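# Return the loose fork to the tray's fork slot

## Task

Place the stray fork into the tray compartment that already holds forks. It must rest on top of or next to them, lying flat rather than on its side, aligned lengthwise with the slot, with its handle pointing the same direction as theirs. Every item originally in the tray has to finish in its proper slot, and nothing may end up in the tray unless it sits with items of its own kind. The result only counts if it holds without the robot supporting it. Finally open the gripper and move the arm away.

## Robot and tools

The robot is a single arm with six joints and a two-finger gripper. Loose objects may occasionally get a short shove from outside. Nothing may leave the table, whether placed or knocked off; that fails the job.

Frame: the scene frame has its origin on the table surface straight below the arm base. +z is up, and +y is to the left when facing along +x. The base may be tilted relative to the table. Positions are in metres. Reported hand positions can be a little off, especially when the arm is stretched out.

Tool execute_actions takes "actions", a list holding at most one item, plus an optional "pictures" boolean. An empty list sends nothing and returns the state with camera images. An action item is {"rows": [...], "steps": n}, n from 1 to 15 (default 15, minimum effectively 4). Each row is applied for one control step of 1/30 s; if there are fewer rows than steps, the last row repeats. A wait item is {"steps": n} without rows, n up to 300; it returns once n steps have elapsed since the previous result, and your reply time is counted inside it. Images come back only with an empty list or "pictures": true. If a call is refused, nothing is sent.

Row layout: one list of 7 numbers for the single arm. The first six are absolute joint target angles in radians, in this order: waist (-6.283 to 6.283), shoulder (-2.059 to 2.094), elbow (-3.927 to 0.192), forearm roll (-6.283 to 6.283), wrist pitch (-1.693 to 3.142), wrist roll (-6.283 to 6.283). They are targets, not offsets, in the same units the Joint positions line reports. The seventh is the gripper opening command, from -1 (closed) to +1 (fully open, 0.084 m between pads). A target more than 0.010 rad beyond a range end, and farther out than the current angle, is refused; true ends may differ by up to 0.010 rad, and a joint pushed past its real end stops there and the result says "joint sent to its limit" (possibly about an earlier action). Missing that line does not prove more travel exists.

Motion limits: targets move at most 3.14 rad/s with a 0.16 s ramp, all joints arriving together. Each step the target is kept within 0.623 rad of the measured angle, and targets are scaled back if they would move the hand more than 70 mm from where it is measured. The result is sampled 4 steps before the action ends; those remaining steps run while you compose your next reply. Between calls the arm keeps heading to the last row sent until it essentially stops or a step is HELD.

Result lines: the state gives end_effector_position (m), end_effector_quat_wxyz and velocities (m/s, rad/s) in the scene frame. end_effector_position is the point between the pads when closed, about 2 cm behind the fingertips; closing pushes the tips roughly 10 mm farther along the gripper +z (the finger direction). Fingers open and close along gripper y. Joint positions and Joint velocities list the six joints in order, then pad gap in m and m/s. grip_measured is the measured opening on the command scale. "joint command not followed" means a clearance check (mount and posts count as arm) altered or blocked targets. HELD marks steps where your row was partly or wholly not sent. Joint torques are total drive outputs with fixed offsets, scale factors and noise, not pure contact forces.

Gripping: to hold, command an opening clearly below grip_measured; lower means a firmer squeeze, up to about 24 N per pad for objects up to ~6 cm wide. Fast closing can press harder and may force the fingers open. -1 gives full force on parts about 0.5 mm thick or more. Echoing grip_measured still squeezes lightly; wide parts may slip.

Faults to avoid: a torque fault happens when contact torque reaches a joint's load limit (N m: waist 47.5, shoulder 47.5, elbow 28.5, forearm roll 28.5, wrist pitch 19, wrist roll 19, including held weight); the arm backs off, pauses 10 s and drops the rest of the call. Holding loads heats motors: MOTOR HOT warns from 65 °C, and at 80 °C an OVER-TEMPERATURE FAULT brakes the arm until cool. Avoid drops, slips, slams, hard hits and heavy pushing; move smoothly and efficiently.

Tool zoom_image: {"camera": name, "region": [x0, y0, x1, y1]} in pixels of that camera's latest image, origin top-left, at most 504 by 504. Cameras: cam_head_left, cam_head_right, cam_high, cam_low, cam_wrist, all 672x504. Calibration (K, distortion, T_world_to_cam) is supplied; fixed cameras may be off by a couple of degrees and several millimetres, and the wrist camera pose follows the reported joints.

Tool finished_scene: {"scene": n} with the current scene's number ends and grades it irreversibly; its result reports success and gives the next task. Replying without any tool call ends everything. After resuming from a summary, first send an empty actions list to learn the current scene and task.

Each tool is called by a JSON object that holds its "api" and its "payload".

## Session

{"api": "execute_actions", "payload": {"actions": []}}

Scene clock: 0.00 s of 4500.00 s.
end_effector_position=(+0.7629, +0.0334, +0.2008) grip_measured=+1.00 end_effector_quat_wxyz=(+0.615, +0.208, +0.753, +0.108) end_effector_velocity=(-0.000, -0.000, -0.000) end_effector_angular_velocity=(+0.000, +0.000, -0.000)
Joint positions: [ 0.055  0.731 -1.496 -3.076  0.624  0.722  0.084]
Joint velocities: [-0.  0. -0.  0. -0.  0. -0.]
Joint torques (N m, as the arm reports them, + toward a larger angle): no reading
camera_calibration (this result's frames):
cam_wrist: T_world_to_cam=[[0.177517, 0.89073, 0.418436, -0.216044], [0.160051, -0.445659, 0.880779, -0.211328], [0.971016, -0.0893821, -0.221674, -0.563221], [0, 0, 0, 1]] pos_world=[0.619071, 0.0479143, 0.151683]

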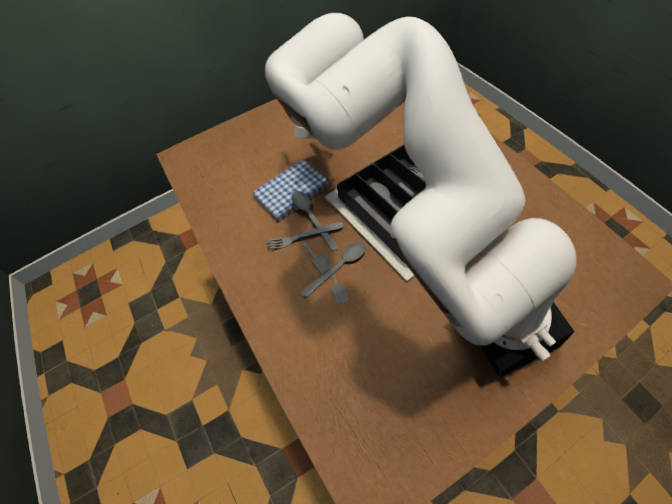

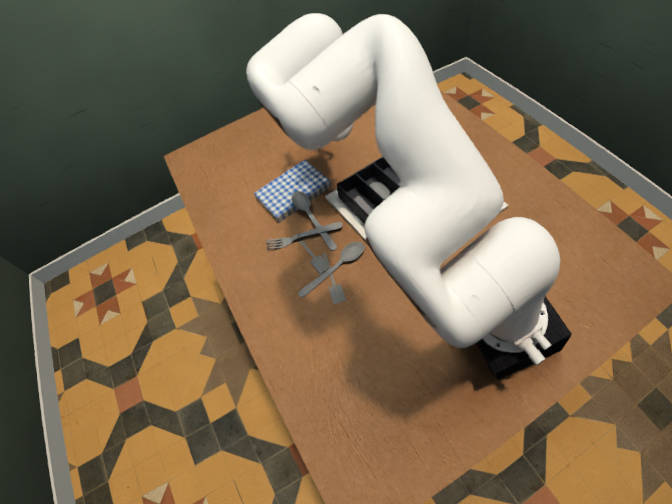

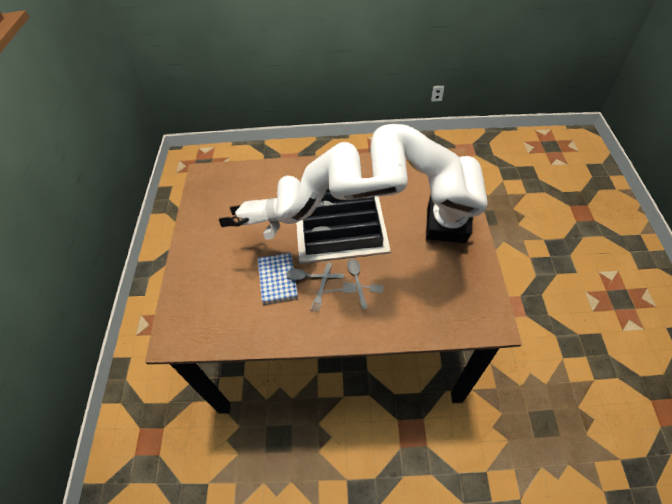

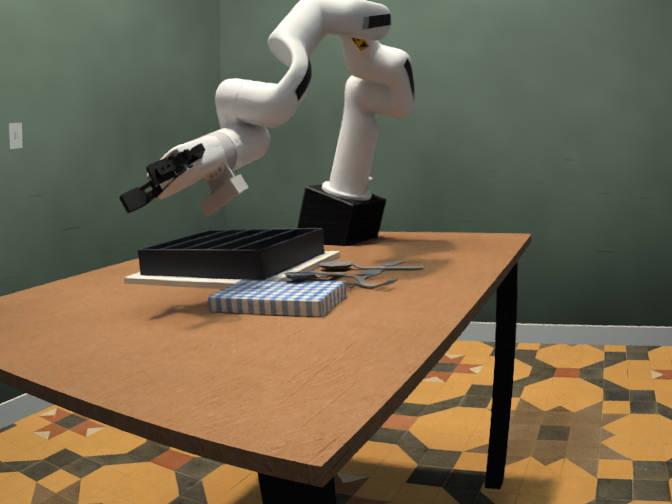

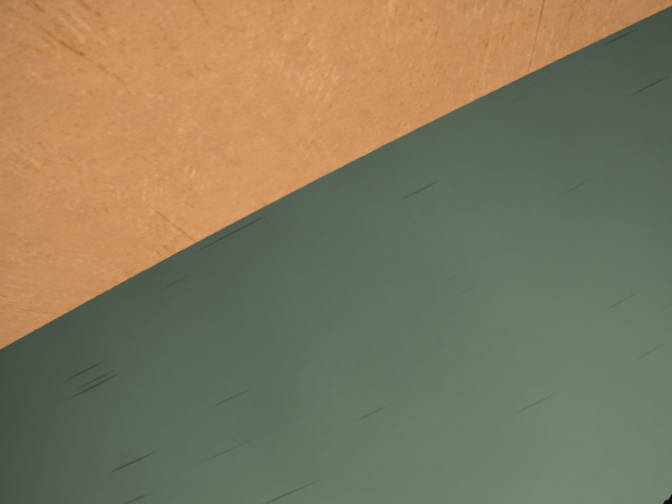

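{"api": "zoom_image", "payload": {"camera": "cam_high", "region": [240,170,400,330]}}

{"api": "zoom_image", "payload": {"camera": "cam_head_left", "region": [240,140,440,320]}}

Region (240, 170, 400, 330) of cam_high's 672x504 image, scaled by 3.150, with more detail than that image has.

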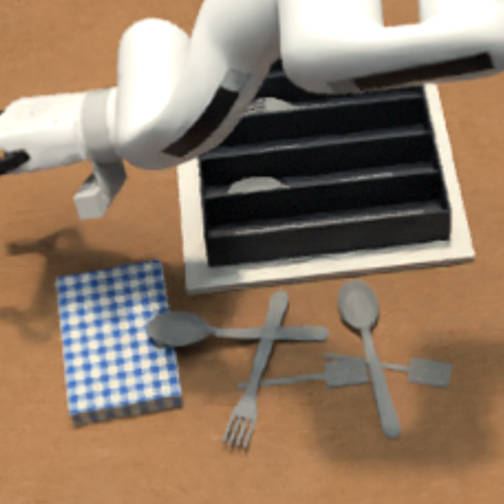

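Region (240, 140, 440, 320) of cam_head_left's 672x504 image, scaled by 2.520, with more detail than that image has; it fills the top 454 rows of this view, and the rest is white.

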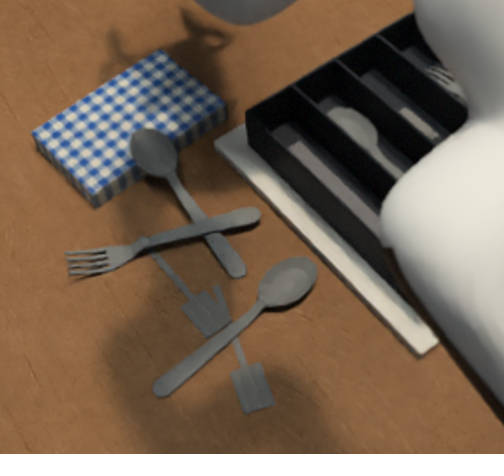

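{"api": "execute_actions", "payload": {"actions": [{"rows":[[0.2,0.4,-1.5,-1.5,0.7,-0.3,1]],"steps":15}]}}

{"api": "execute_actions", "payload": {"actions": [{"rows":[[0.356,0.21,-1.031,0.431,0.757,-1.34,0.3]],"steps":15}]}}

{"api": "execute_actions", "payload": {"actions": [{"steps":25}], "pictures": true}}

Scene clock: 0.80 s of 4500.00 s.
end_effector_position=(+0.7802, +0.0823, +0.2921) grip_measured=+1.00 end_effector_quat_wxyz=(+0.681, +0.197, +0.701, +0.079) end_effector_velocity=(+0.018, +0.139, +0.297) end_effector_angular_velocity=(-0.263, -0.437, -0.390)
Joint positions: [ 0.111  0.602 -1.498 -2.801  0.654  0.446  0.084]
Joint velocities: [ 0.199 -0.442  0.014  1.204  0.098 -1.2    0.   ]
Joint torques (N m, as the arm reports them, + toward a larger angle): [ -7.57 -33.16 -16.09  -0.15   1.21   0.22]
Steps of this call (steps 1 to 13: nothing new was sent; steps 14 to 24: the first 11 steps of this action). Readings (joint positions):
14: [0.055 0.731 -1.496 -3.076 0.624 0.722]
15: [0.056 0.730 -1.496 -3.072 0.625 0.718]
17: [0.063 0.714 -1.493 -3.035 0.628 0.680]
21: [0.092 0.646 -1.499 -2.910 0.644 0.556]
24: the state above

Scene clock: 1.30 s of 4500.00 s.
end_effector_position=(+0.7023, +0.1259, +0.3120) grip_measured=+0.29 end_effector_quat_wxyz=(+0.652, +0.244, +0.712, -0.092) end_effector_velocity=(-0.278, -0.010, -0.160) end_effector_angular_velocity=(-0.348, +0.916, -0.746)
Joint positions: [ 0.265  0.344 -1.25  -2.072  0.72  -0.28   0.056]
Joint velocities: [ 0.312 -0.472  0.726  1.656  0.13  -1.65  -0.   ]
Joint torques (N m, as the arm reports them, + toward a larger angle): [ -6.61 -28.12 -15.5   -0.3    1.21  -0.1 ]
Steps of this call (steps 1 to 4: the last 4 steps of your previous action; steps 5 to 15: the first 11 steps of this action). Readings (joint positions):
5: [0.145 0.525 -1.499 -2.557 0.672 0.203]
6: [0.153 0.508 -1.497 -2.498 0.676 0.145]
8: [0.175 0.465 -1.468 -2.401 0.687 0.050]
12: [0.232 0.391 -1.331 -2.226 0.706 -0.126]
15: the state above

Scene clock: 2.13 s of 4500.00 s.
end_effector_position=(+0.4924, +0.1643, +0.1562) grip_measured=+0.29 end_effector_quat_wxyz=(+0.130, +0.633, +0.752, -0.131) end_effector_velocity=(-0.121, +0.260, -0.105) end_effector_angular_velocity=(+1.690, +0.006, -1.912)
Joint positions: [ 0.356  0.21  -1.032 -0.116  0.757 -1.335  0.056]
Joint velocities: [ 0.003 -0.004  0.006  2.589  0.001 -0.048 -0.   ]
Joint torques (N m, as the arm reports them, + toward a larger angle): [ -4.18 -25.68 -14.33  -1.21  -0.93   0.13]
Kept back: nothing.
Steps of this call (steps 1 to 4: the last 4 steps of your previous action; steps 5 to 25: the robot went on to your last target). Readings (joint positions):
1: [0.275 0.328 -1.226 -2.016 0.724 -0.337]
2: [0.284 0.314 -1.204 -1.957 0.728 -0.396]
4: [0.302 0.289 -1.162 -1.832 0.735 -0.520]
8: [0.327 0.252 -1.099 -1.556 0.745 -0.796]
25: the state above
camera_calibration (this result's frames):
cam_wrist: T_world_to_cam=[[0.985709, 0.165987, -0.0287352, -0.475019], [0.16519, -0.919012, 0.357953, 0.0864644], [0.0330073, -0.357584, -0.933298, 0.318362], [0, 0, 0, 1]] pos_world=[0.443439, 0.27215, 0.252527]

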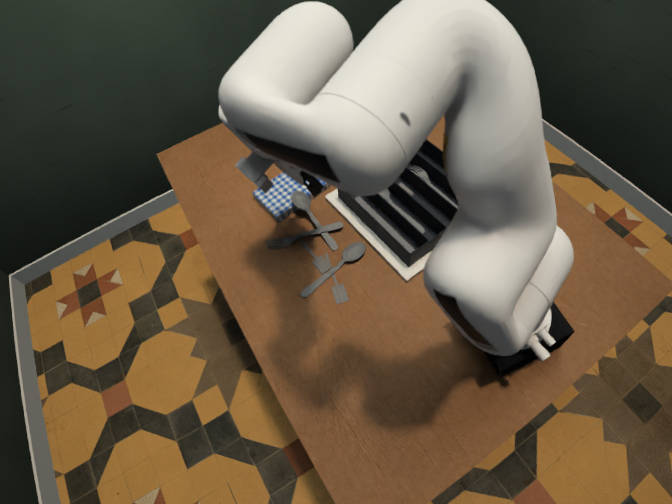

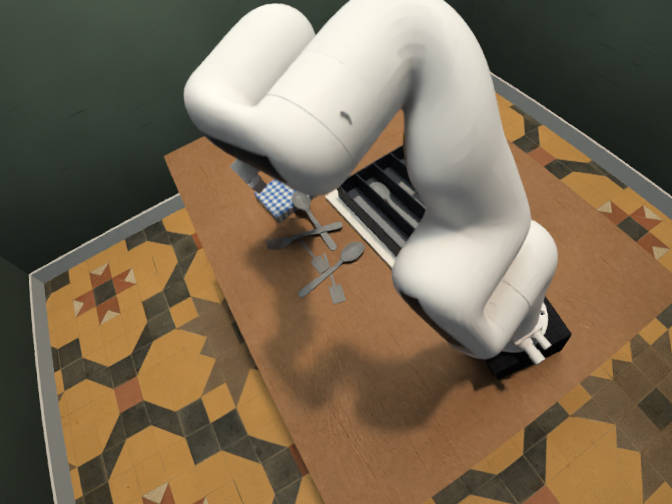

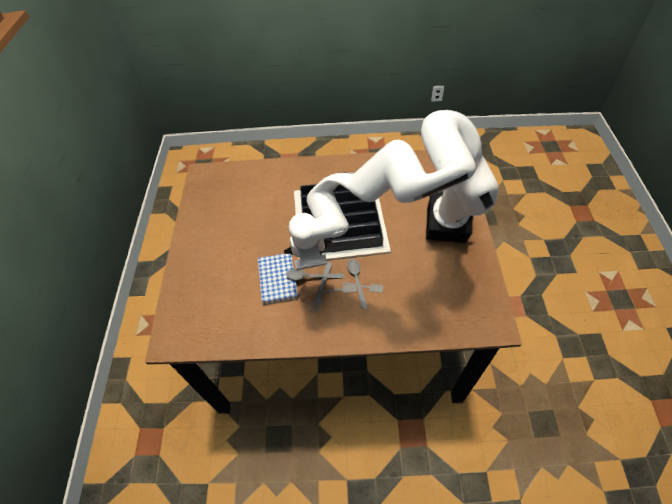

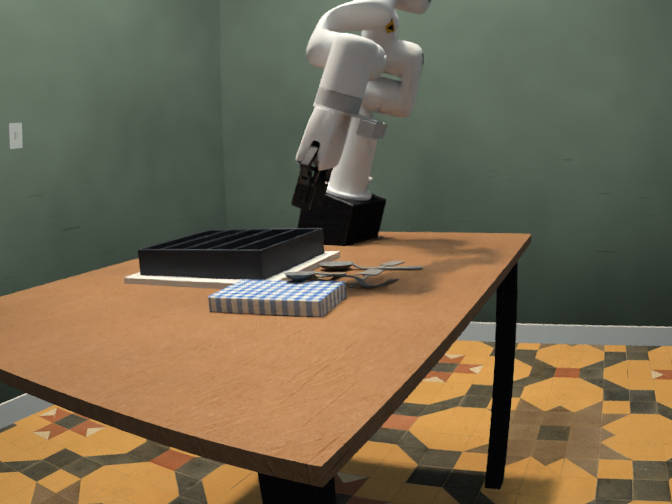

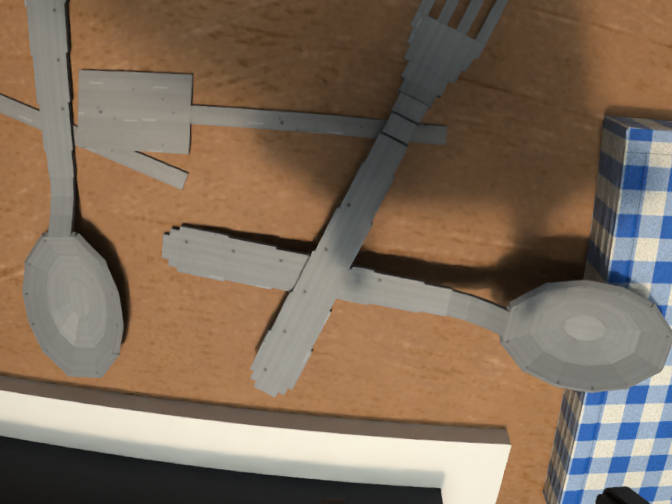

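Target timed out mid-way; resend.

{"api": "execute_actions", "payload": {"actions": [{"rows":[[0.356,0.21,-1.031,0.431,0.757,-1.34,0.3]],"steps":15}], "pictures": true}}

Scene clock: 2.57 s of 4500.00 s.
end_effector_position=(+0.4794, +0.2241, +0.1447) grip_measured=+0.29 end_effector_quat_wxyz=(-0.009, +0.782, +0.623, -0.021) end_effector_velocity=(-0.000, +0.013, -0.000) end_effector_angular_velocity=(+0.073, +0.000, -0.085)
Joint positions: [ 0.356  0.21  -1.031  0.419  0.757 -1.34   0.056]
Joint velocities: [ 0.     0.     0.001  0.112  0.    -0.001 -0.   ]
Joint torques (N m, as the arm reports them, + toward a larger angle): [ -4.9  -25.03 -14.11  -1.34  -0.9    0.56]
Steps of this call (steps 1 to 2: the robot went on to your last target; steps 3 to 13: the first 11 steps of this action). Readings (joint positions):
3: [0.356 0.210 -1.031 0.136 0.757 -1.338]
4: [0.356 0.210 -1.031 0.208 0.757 -1.339]
6: [0.356 0.210 -1.031 0.315 0.757 -1.339]
10: [0.356 0.210 -1.031 0.400 0.757 -1.340]
13: the state above
camera_calibration (this result's frames):
cam_wrist: T_world_to_cam=[[0.974077, -0.223141, -0.0371667, -0.378461], [-0.222572, -0.974734, 0.0188669, 0.395103], [-0.0404376, -0.0101056, -0.999131, 0.296309], [0, 0, 0, 1]] pos_world=[0.468571, 0.303664, 0.274531]

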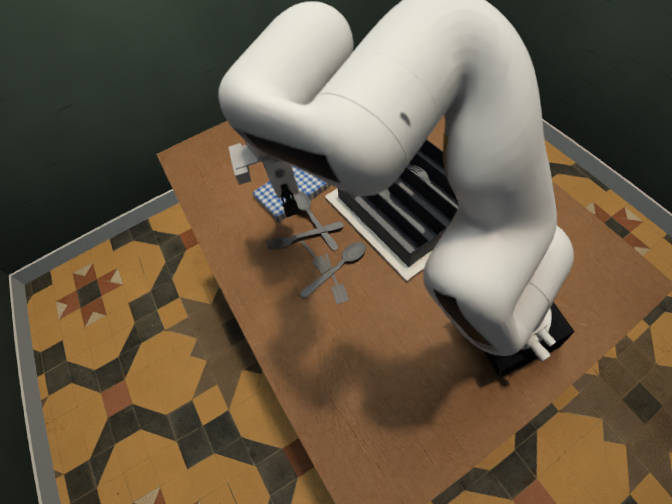

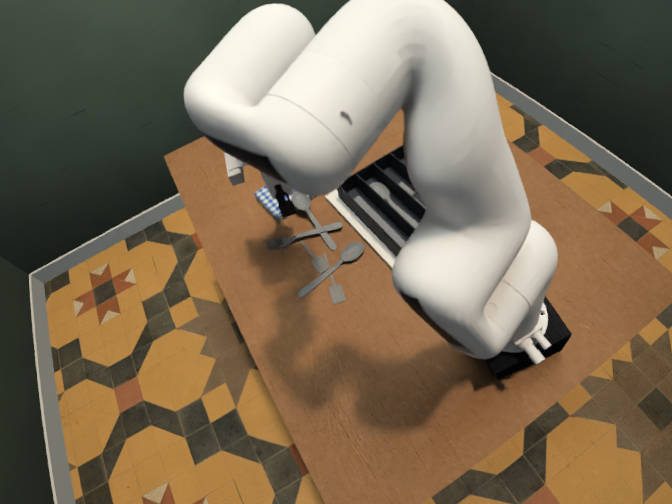

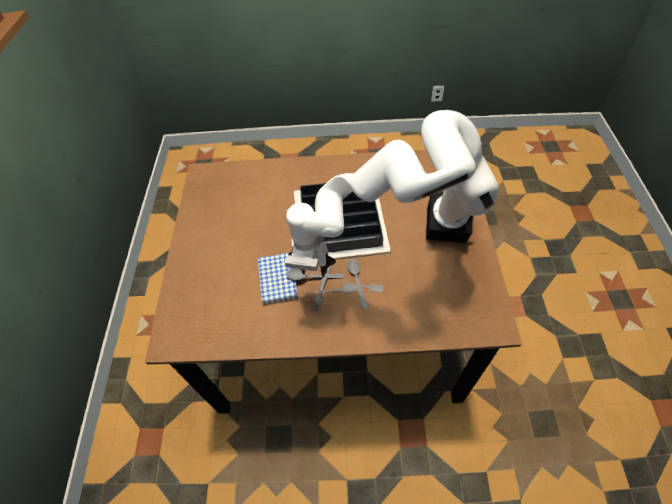

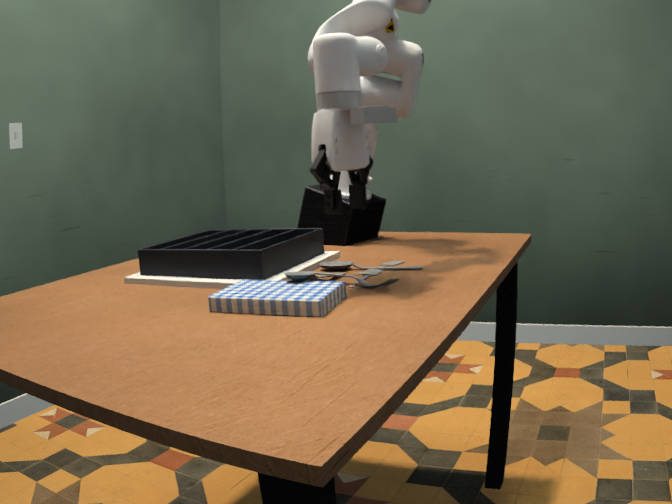

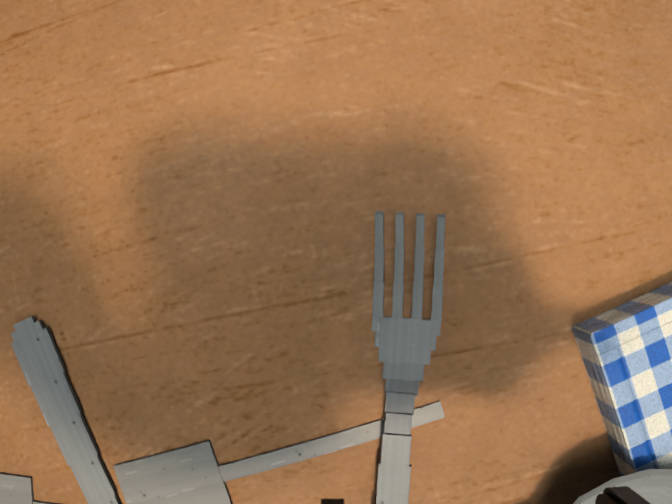

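{"api": "execute_actions", "payload": {"actions": [{"rows":[[0.425,0.40,-0.99,0.6,0.535,-1.47,0.1]],"steps":15}], "pictures": true}}

Scene clock: 3.17 s of 4500.00 s.
end_effector_position=(+0.4625, +0.2163, +0.0586) grip_measured=+0.09 end_effector_quat_wxyz=(-0.020, +0.787, +0.616, -0.020) end_effector_velocity=(-0.004, -0.014, -0.089) end_effector_angular_velocity=(-0.005, -0.069, -0.005)
Joint positions: [ 0.417  0.381 -0.991  0.579  0.564 -1.454  0.048]
Joint velocities: [ 0.078  0.205  0.019  0.206 -0.281 -0.16  -0.   ]
Joint torques (N m, as the arm reports them, + toward a larger angle): [ -5.83 -31.33 -13.97  -1.01  -0.84   0.6 ]
Steps of this call (steps 1 to 4: the last 4 steps of your previous action; steps 5 to 7: the robot went on to your last target; steps 8 to 18: the first 11 steps of this action). Readings (joint positions):
8: [0.356 0.210 -1.031 0.430 0.757 -1.340]
9: [0.357 0.212 -1.031 0.433 0.753 -1.343]
11: [0.367 0.239 -1.029 0.461 0.714 -1.364]
15: [0.403 0.341 -1.000 0.545 0.609 -1.427]
18: the state above
camera_calibration (this result's frames):
cam_wrist: T_world_to_cam=[[0.969695, -0.238776, -0.0517487, -0.360649], [-0.238881, -0.97104, 0.00424511, 0.392928], [-0.0512636, 0.0082453, -0.998651, 0.210524], [0, 0, 0, 1]] pos_world=[0.454375, 0.293698, 0.189908]

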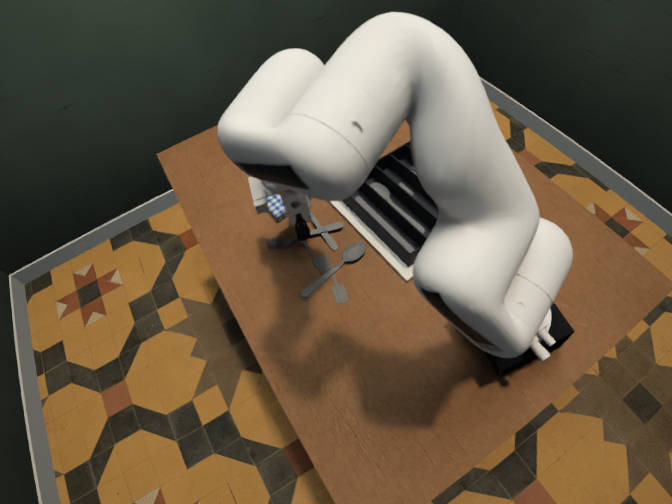

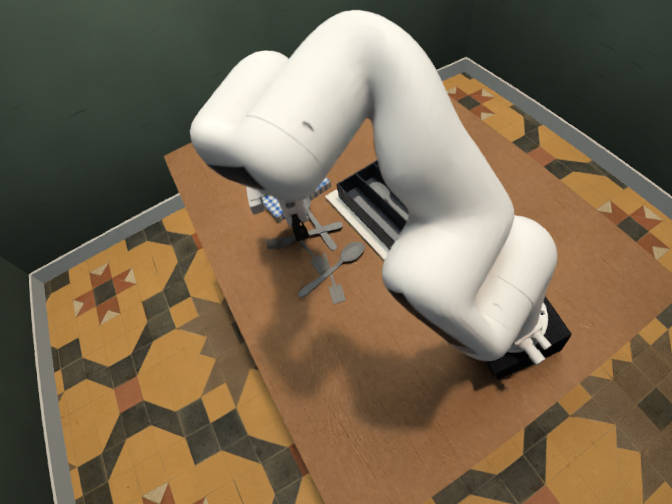

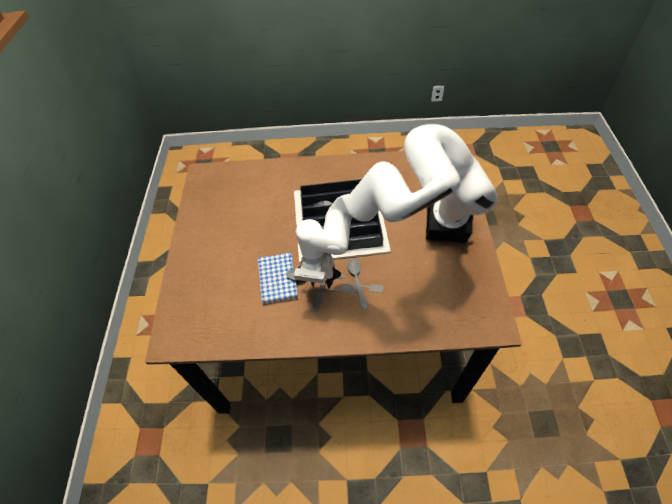

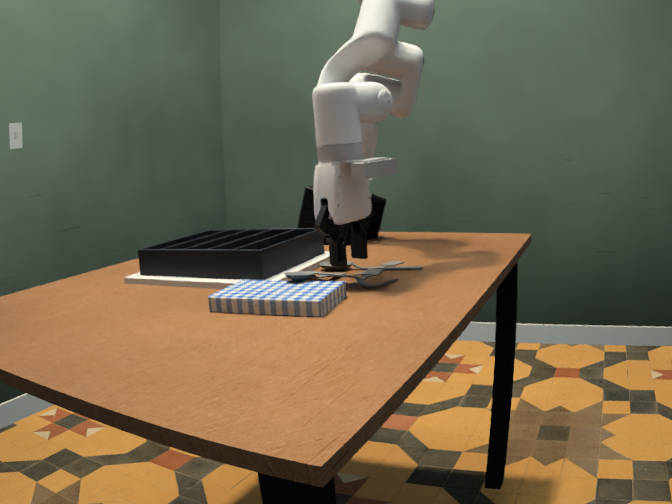

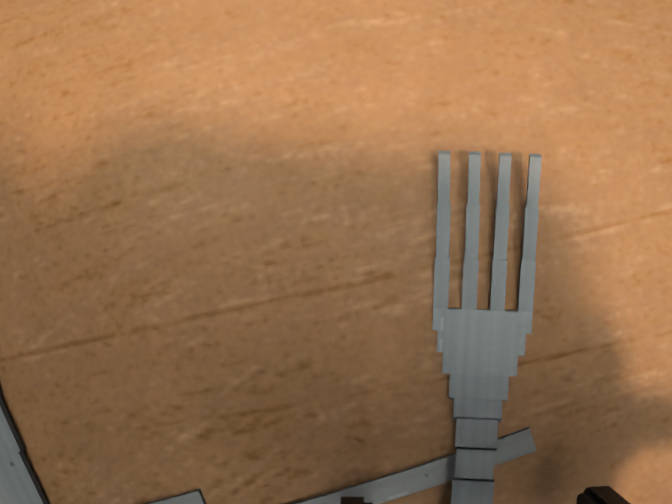

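{"api": "execute_actions", "payload": {"actions": [{"rows":[[0.42,0.452,-0.978,0.64,0.482,-1.50,0.1]],"steps":15}]}}

{"api": "execute_actions", "payload": {"actions": [{"rows":[[0.42,0.452,-0.978,0.64,0.482,-1.50,-0.3],[0.42,0.452,-0.978,0.64,0.482,-1.50,-0.6],[0.42,0.452,-0.978,0.64,0.482,-1.50,-1]],"steps":14}], "pictures": true}}

Scene clock: 3.67 s of 4500.00 s.
end_effector_position=(+0.4588, +0.1982, +0.0303) grip_measured=+0.09 end_effector_quat_wxyz=(-0.011, +0.795, +0.606, -0.020) end_effector_velocity=(+0.009, -0.003, -0.003) end_effector_angular_velocity=(+0.000, -0.030, -0.005)
Joint positions: [ 0.42   0.449 -0.979  0.638  0.485 -1.498  0.048]
Joint velocities: [-0.     0.017 -0.008  0.023 -0.036 -0.018 -0.   ]
Joint torques (N m, as the arm reports them, + toward a larger angle): [ -4.24 -26.47 -10.44  -0.97  -0.93   0.46]
Steps of this call (steps 1 to 4: the last 4 steps of your previous action; steps 5 to 15: the first 11 steps of this action). Readings (joint positions):
5: [0.423 0.395 -0.992 0.596 0.540 -1.467]
6: [0.423 0.398 -0.992 0.600 0.534 -1.470]
8: [0.422 0.418 -0.989 0.615 0.513 -1.482]
12: [0.420 0.445 -0.978 0.634 0.491 -1.495]
15: the state above

Scene clock: 4.13 s of 4500.00 s.
end_effector_position=(+0.4584, +0.1971, +0.0291) grip_measured=-0.71 end_effector_quat_wxyz=(-0.011, +0.796, +0.605, -0.020) end_effector_velocity=(+0.000, -0.000, -0.000) end_effector_angular_velocity=(-0.000, -0.001, -0.000)
Joint positions: [ 0.42   0.452 -0.978  0.64   0.482 -1.5    0.013]
Joint velocities: [-0.001  0.001 -0.     0.    -0.001 -0.     0.   ]
Joint torques (N m, as the arm reports them, + toward a larger angle): [ -4.63 -26.14 -10.61  -0.97  -0.55   0.39]
Steps of this call (steps 1 to 4: the last 4 steps of your previous action; steps 5 to 14: the first 10 steps of this action). Readings (joint positions):
5: [0.420 0.451 -0.979 0.639 0.483 -1.500]
6: [0.420 0.451 -0.978 0.640 0.482 -1.500]
8: [0.420 0.452 -0.978 0.640 0.482 -1.500]
12: [0.420 0.452 -0.978 0.640 0.482 -1.500]
14: the state above
camera_calibration (this result's frames):
cam_wrist: T_world_to_cam=[[0.96335, -0.265543, -0.0379908, -0.355071], [-0.265131, -0.964086, 0.0155752, 0.383825], [-0.0407623, -0.00493185, -0.999157, 0.178746], [0, 0, 0, 1]] pos_world=[0.451108, 0.276636, 0.159127]

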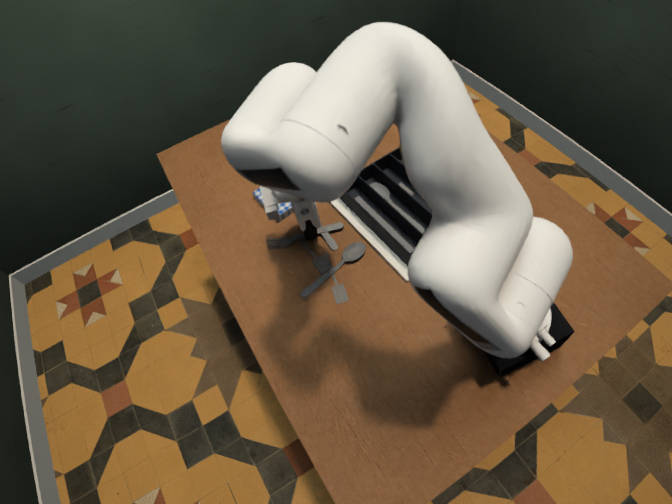

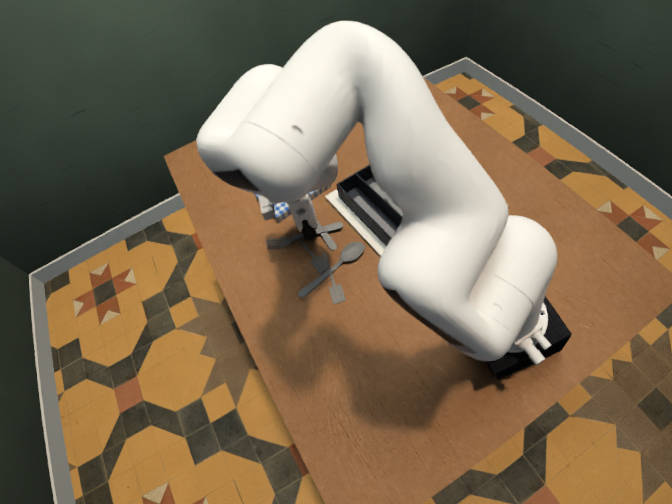

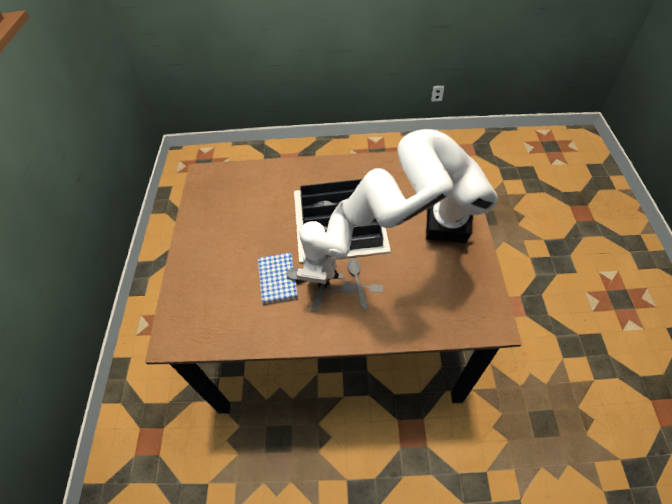

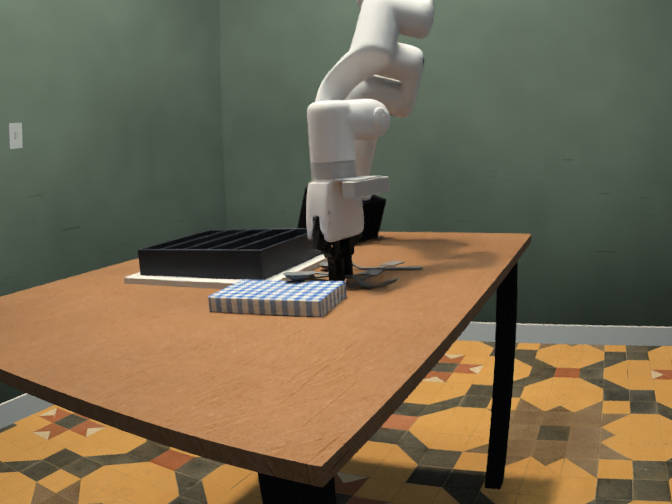

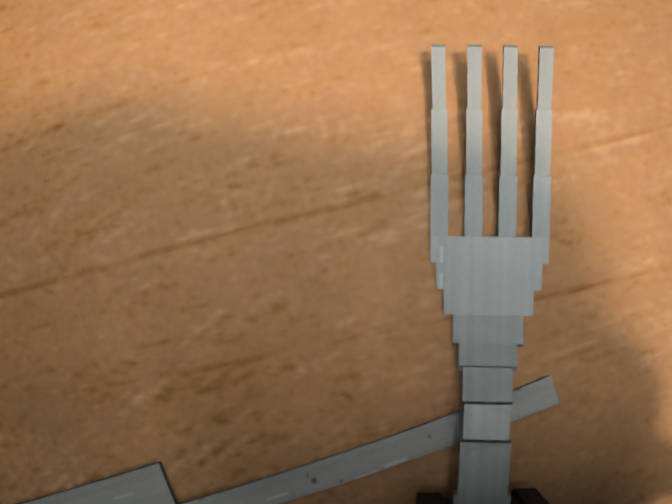

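{"api": "execute_actions", "payload": {"actions": [{"rows":[[0.36,0.15,-1.0,0.45,0.76,-1.3,-1]],"steps":15}]}}

{"api": "execute_actions", "payload": {"actions": [{"rows":[[-0.15,-0.2,-0.66,0.4,0.87,-0.6,-1]],"steps":15}]}}

{"api": "execute_actions", "payload": {"actions": [{"steps":15}], "pictures": true}}

Scene clock: 4.73 s of 4500.00 s.
end_effector_position=(+0.4748, +0.2288, +0.1269) grip_measured=-0.71 end_effector_quat_wxyz=(-0.018, +0.796, +0.605, -0.004) end_effector_velocity=(+0.018, +0.062, +0.325) end_effector_angular_velocity=(-0.004, -0.074, -0.024)
Joint positions: [ 0.376  0.228 -0.995  0.5    0.686 -1.353  0.013]
Joint velocities: [-0.146 -0.727 -0.047 -0.449  0.652  0.467 -0.   ]
Joint torques (N m, as the arm reports them, + toward a larger angle): [ -4.02 -22.39 -12.99  -0.49  -1.32   0.4 ]
Steps of this call (steps 1 to 4: the last 4 steps of your previous action; steps 5 to 7: the robot went on to your last target; steps 8 to 18: the first 11 steps of this action). Readings (joint positions):
8: [0.420 0.452 -0.978 0.640 0.482 -1.500]
9: [0.419 0.449 -0.978 0.638 0.486 -1.497]
11: [0.413 0.418 -0.976 0.615 0.521 -1.473]
15: [0.391 0.305 -0.991 0.548 0.615 -1.404]
18: the state above

Scene clock: 5.23 s of 4500.00 s.
end_effector_position=(+0.4601, +0.1398, +0.1983) grip_measured=-0.71 end_effector_quat_wxyz=(-0.001, +0.910, +0.414, -0.001) end_effector_velocity=(-0.091, -0.314, +0.137) end_effector_angular_velocity=(-0.066, -0.078, -1.633)
Joint positions: [ 0.16   0.02  -0.865  0.435  0.797 -1.039  0.013]
Joint velocities: [-0.722 -0.508  0.476 -0.08   0.167  1.013  0.   ]
Joint torques (N m, as the arm reports them, + toward a larger angle): [ -3.65 -20.92 -14.49  -0.87  -1.27   0.61]
Steps of this call (steps 1 to 4: the last 4 steps of your previous action; steps 5 to 15: the first 11 steps of this action). Readings (joint positions):
5: [0.363 0.163 -1.000 0.460 0.745 -1.310]
6: [0.360 0.159 -0.997 0.457 0.750 -1.303]
8: [0.330 0.137 -0.975 0.453 0.760 -1.263]
12: [0.231 0.069 -0.912 0.442 0.781 -1.139]
15: the state above

Scene clock: 5.73 s of 4500.00 s.
end_effector_position=(+0.4016, +0.0260, +0.2450) grip_measured=-0.71 end_effector_quat_wxyz=(+0.013, +0.996, +0.087, +0.012) end_effector_velocity=(-0.029, -0.034, +0.012) end_effector_angular_velocity=(+0.001, -0.011, -0.265)
Joint positions: [-0.138 -0.191 -0.668  0.401  0.867 -0.618  0.013]
Joint velocities: [-0.107 -0.077  0.073 -0.013  0.029  0.173  0.   ]
Joint torques (N m, as the arm reports them, + toward a larger angle): [ -3.02 -14.97 -16.17  -1.12  -1.34   0.06]
Kept back: nothing.
Steps of this call (steps 1 to 4: the last 4 steps of your previous action; steps 5 to 15: the robot went on to your last target). Readings (joint positions):
1: [0.136 0.002 -0.849 0.432 0.803 -1.005]
2: [0.112 -0.015 -0.833 0.429 0.809 -0.971]
4: [0.062 -0.050 -0.800 0.424 0.820 -0.901]
8: [-0.039 -0.121 -0.733 0.412 0.844 -0.757]
15: the state above
camera_calibration (this result's frames):
cam_wrist: T_world_to_cam=[[0.17436, -0.984195, 0.030971, -0.0189101], [-0.984215, -0.175159, -0.0252855, 0.478733], [0.0303107, -0.0260734, -0.9992, 0.363394], [0, 0, 0, 1]] pos_world=[0.463459, 0.0747179, 0.375794]

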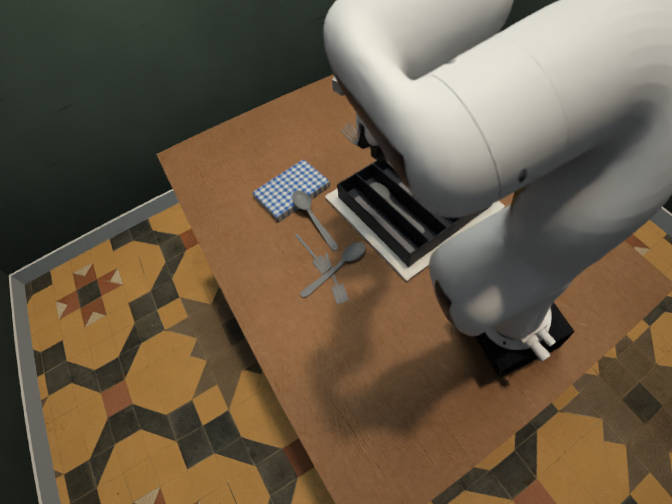

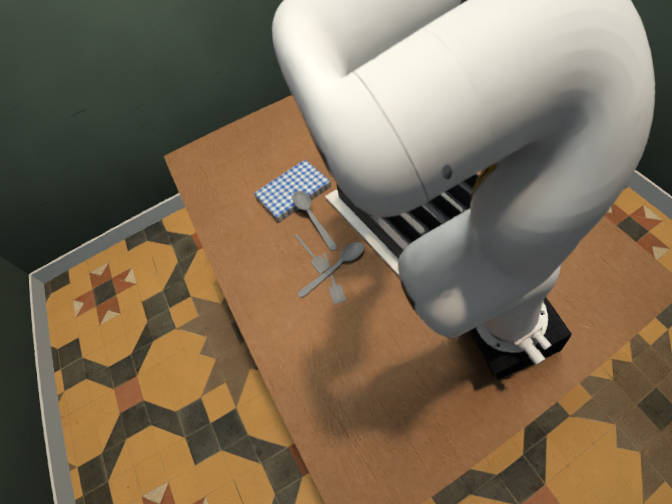

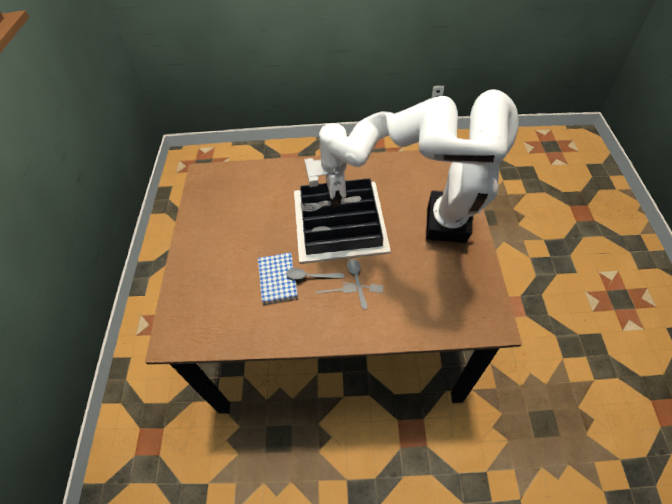

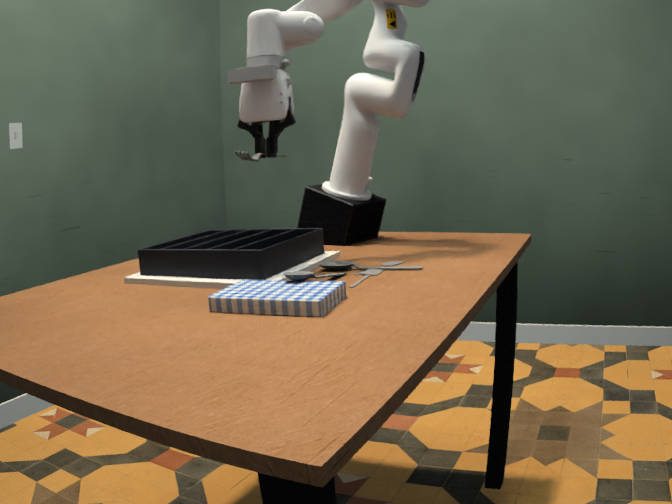

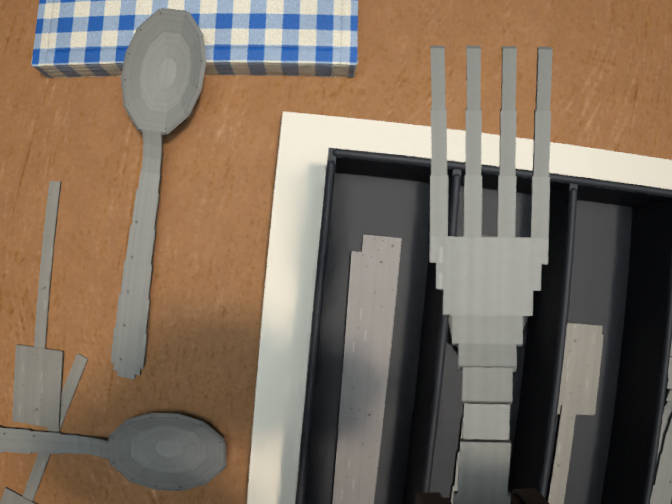

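{"api": "execute_actions", "payload": {"actions": [{"rows":[[-0.38,0.1,-0.78,0.5,0.75,-0.95,-1]],"steps":12}]}}

{"api": "execute_actions", "payload": {"actions": [{"rows":[[-0.34,0.368,-0.811,0.524,0.616,-0.98,-1]],"steps":15}]}}

{"api": "execute_actions", "payload": {"actions": [{"steps":8}], "pictures": true}}

Scene clock: 6.27 s of 4500.00 s.
end_effector_position=(+0.4128, -0.0361, +0.2309) grip_measured=-0.71 end_effector_quat_wxyz=(+0.008, +0.997, +0.076, +0.023) end_effector_velocity=(+0.038, -0.335, -0.102) end_effector_angular_velocity=(+0.053, -0.091, -0.005)
Joint positions: [-0.265 -0.048 -0.72   0.45   0.81  -0.776  0.013]
Joint velocities: [-0.634  0.83  -0.309  0.271 -0.321 -0.944 -0.   ]
Joint torques (N m, as the arm reports them, + toward a larger angle): [ -3.33 -19.9  -16.66  -1.16  -1.22   0.39]
Steps of this call (steps 1 to 8: the robot went on to your last target; steps 9 to 16: the first 8 steps of this action). Readings (joint positions):
9: [-0.149 -0.199 -0.661 0.400 0.870 -0.601]
10: [-0.151 -0.197 -0.662 0.401 0.869 -0.605]
12: [-0.174 -0.167 -0.676 0.412 0.856 -0.644]
16: the state above

Scene clock: 6.77 s of 4500.00 s.
end_effector_position=(+0.3977, -0.1155, +0.1294) grip_measured=-0.71 end_effector_quat_wxyz=(-0.001, +0.998, +0.065, -0.017) end_effector_velocity=(-0.048, -0.043, -0.147) end_effector_angular_velocity=(+0.003, +0.174, -0.032)
Joint positions: [-0.342  0.329 -0.802  0.519  0.638 -0.971  0.013]
Joint velocities: [ 0.03   0.426 -0.055  0.046 -0.209 -0.087 -0.   ]
Joint torques (N m, as the arm reports them, + toward a larger angle): [ -5.43 -30.8  -15.85  -0.77  -1.33   0.58]
Steps of this call (steps 1 to 4: the last 4 steps of your previous action; steps 5 to 15: the first 11 steps of this action). Readings (joint positions):
5: [-0.353 0.065 -0.764 0.487 0.765 -0.905]
6: [-0.360 0.079 -0.769 0.491 0.758 -0.917]
8: [-0.360 0.125 -0.782 0.498 0.733 -0.933]
12: [-0.347 0.260 -0.794 0.512 0.671 -0.958]
15: the state above

Scene clock: 7.03 s of 4500.00 s.
end_effector_position=(+0.3965, -0.1201, +0.1188) grip_measured=-0.71 end_effector_quat_wxyz=(+0.001, +0.998, +0.065, -0.021) end_effector_velocity=(-0.006, -0.003, -0.011) end_effector_angular_velocity=(+0.002, +0.015, -0.005)
Joint positions: [-0.34   0.364 -0.811  0.524  0.617 -0.979  0.013]
Joint velocities: [ 0.     0.03  -0.001  0.004 -0.014 -0.006  0.   ]
Joint torques (N m, as the arm reports them, + toward a larger angle): [ -5.31 -24.1  -13.02  -0.88  -1.16   0.65]
Kept back: nothing.
Steps of this call (steps 1 to 4: the last 4 steps of your previous action; steps 5 to 8: the robot went on to your last target). Readings (joint positions):
1: [-0.342 0.340 -0.804 0.521 0.632 -0.974]
2: [-0.341 0.348 -0.806 0.522 0.628 -0.975]
4: [-0.341 0.357 -0.809 0.523 0.622 -0.978]
8: the state above
camera_calibration (this result's frames):
cam_wrist: T_world_to_cam=[[0.131173, -0.991357, 0.00234364, -0.138218], [-0.990625, -0.130985, 0.0387822, 0.445114], [-0.03814, -0.00740886, -0.999245, 0.263032], [0, 0, 0, 1]] pos_world=[0.469104, -0.0767713, 0.245895]

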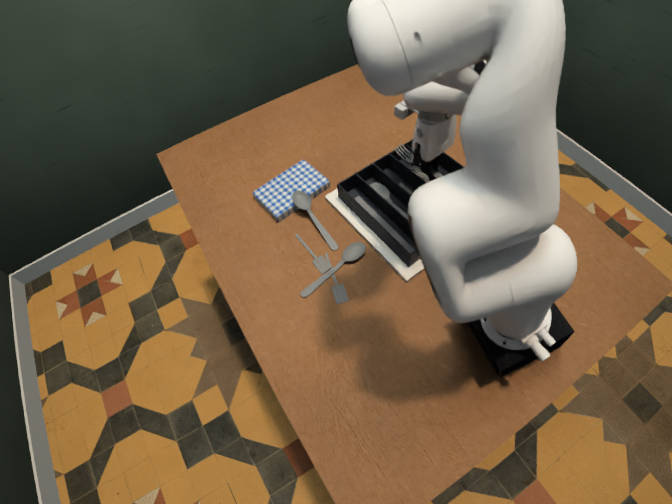

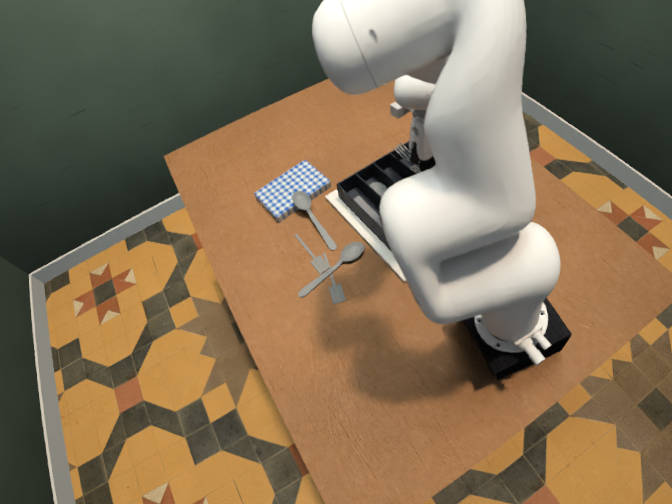

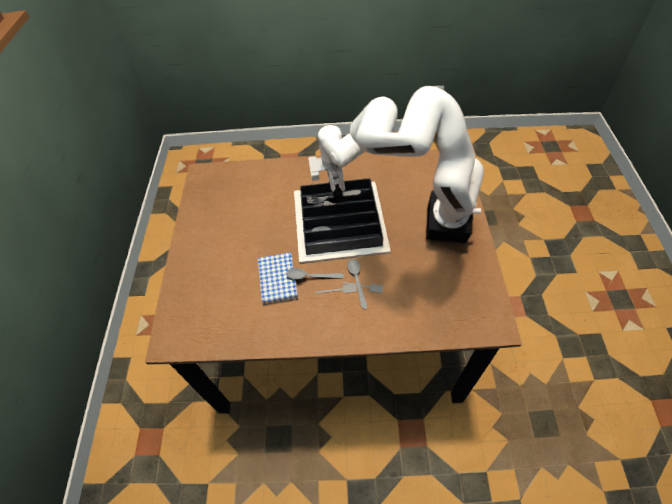

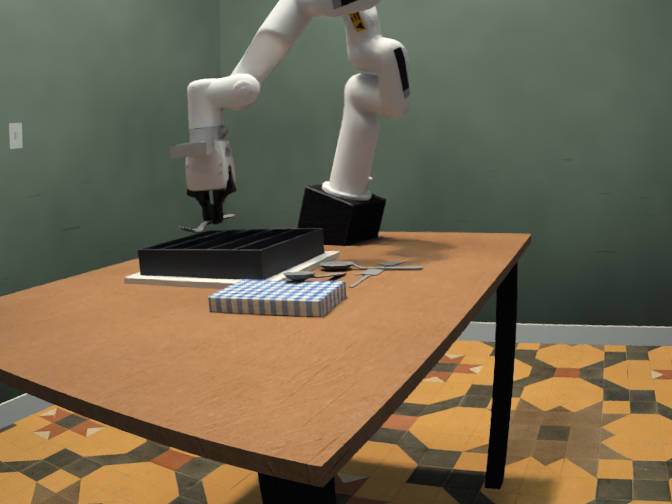

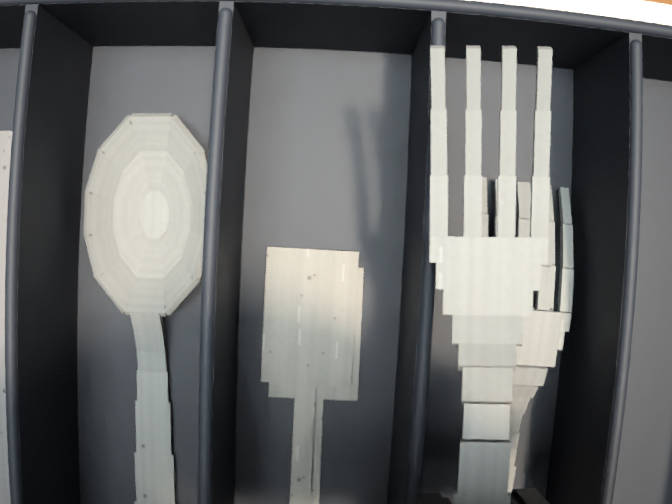

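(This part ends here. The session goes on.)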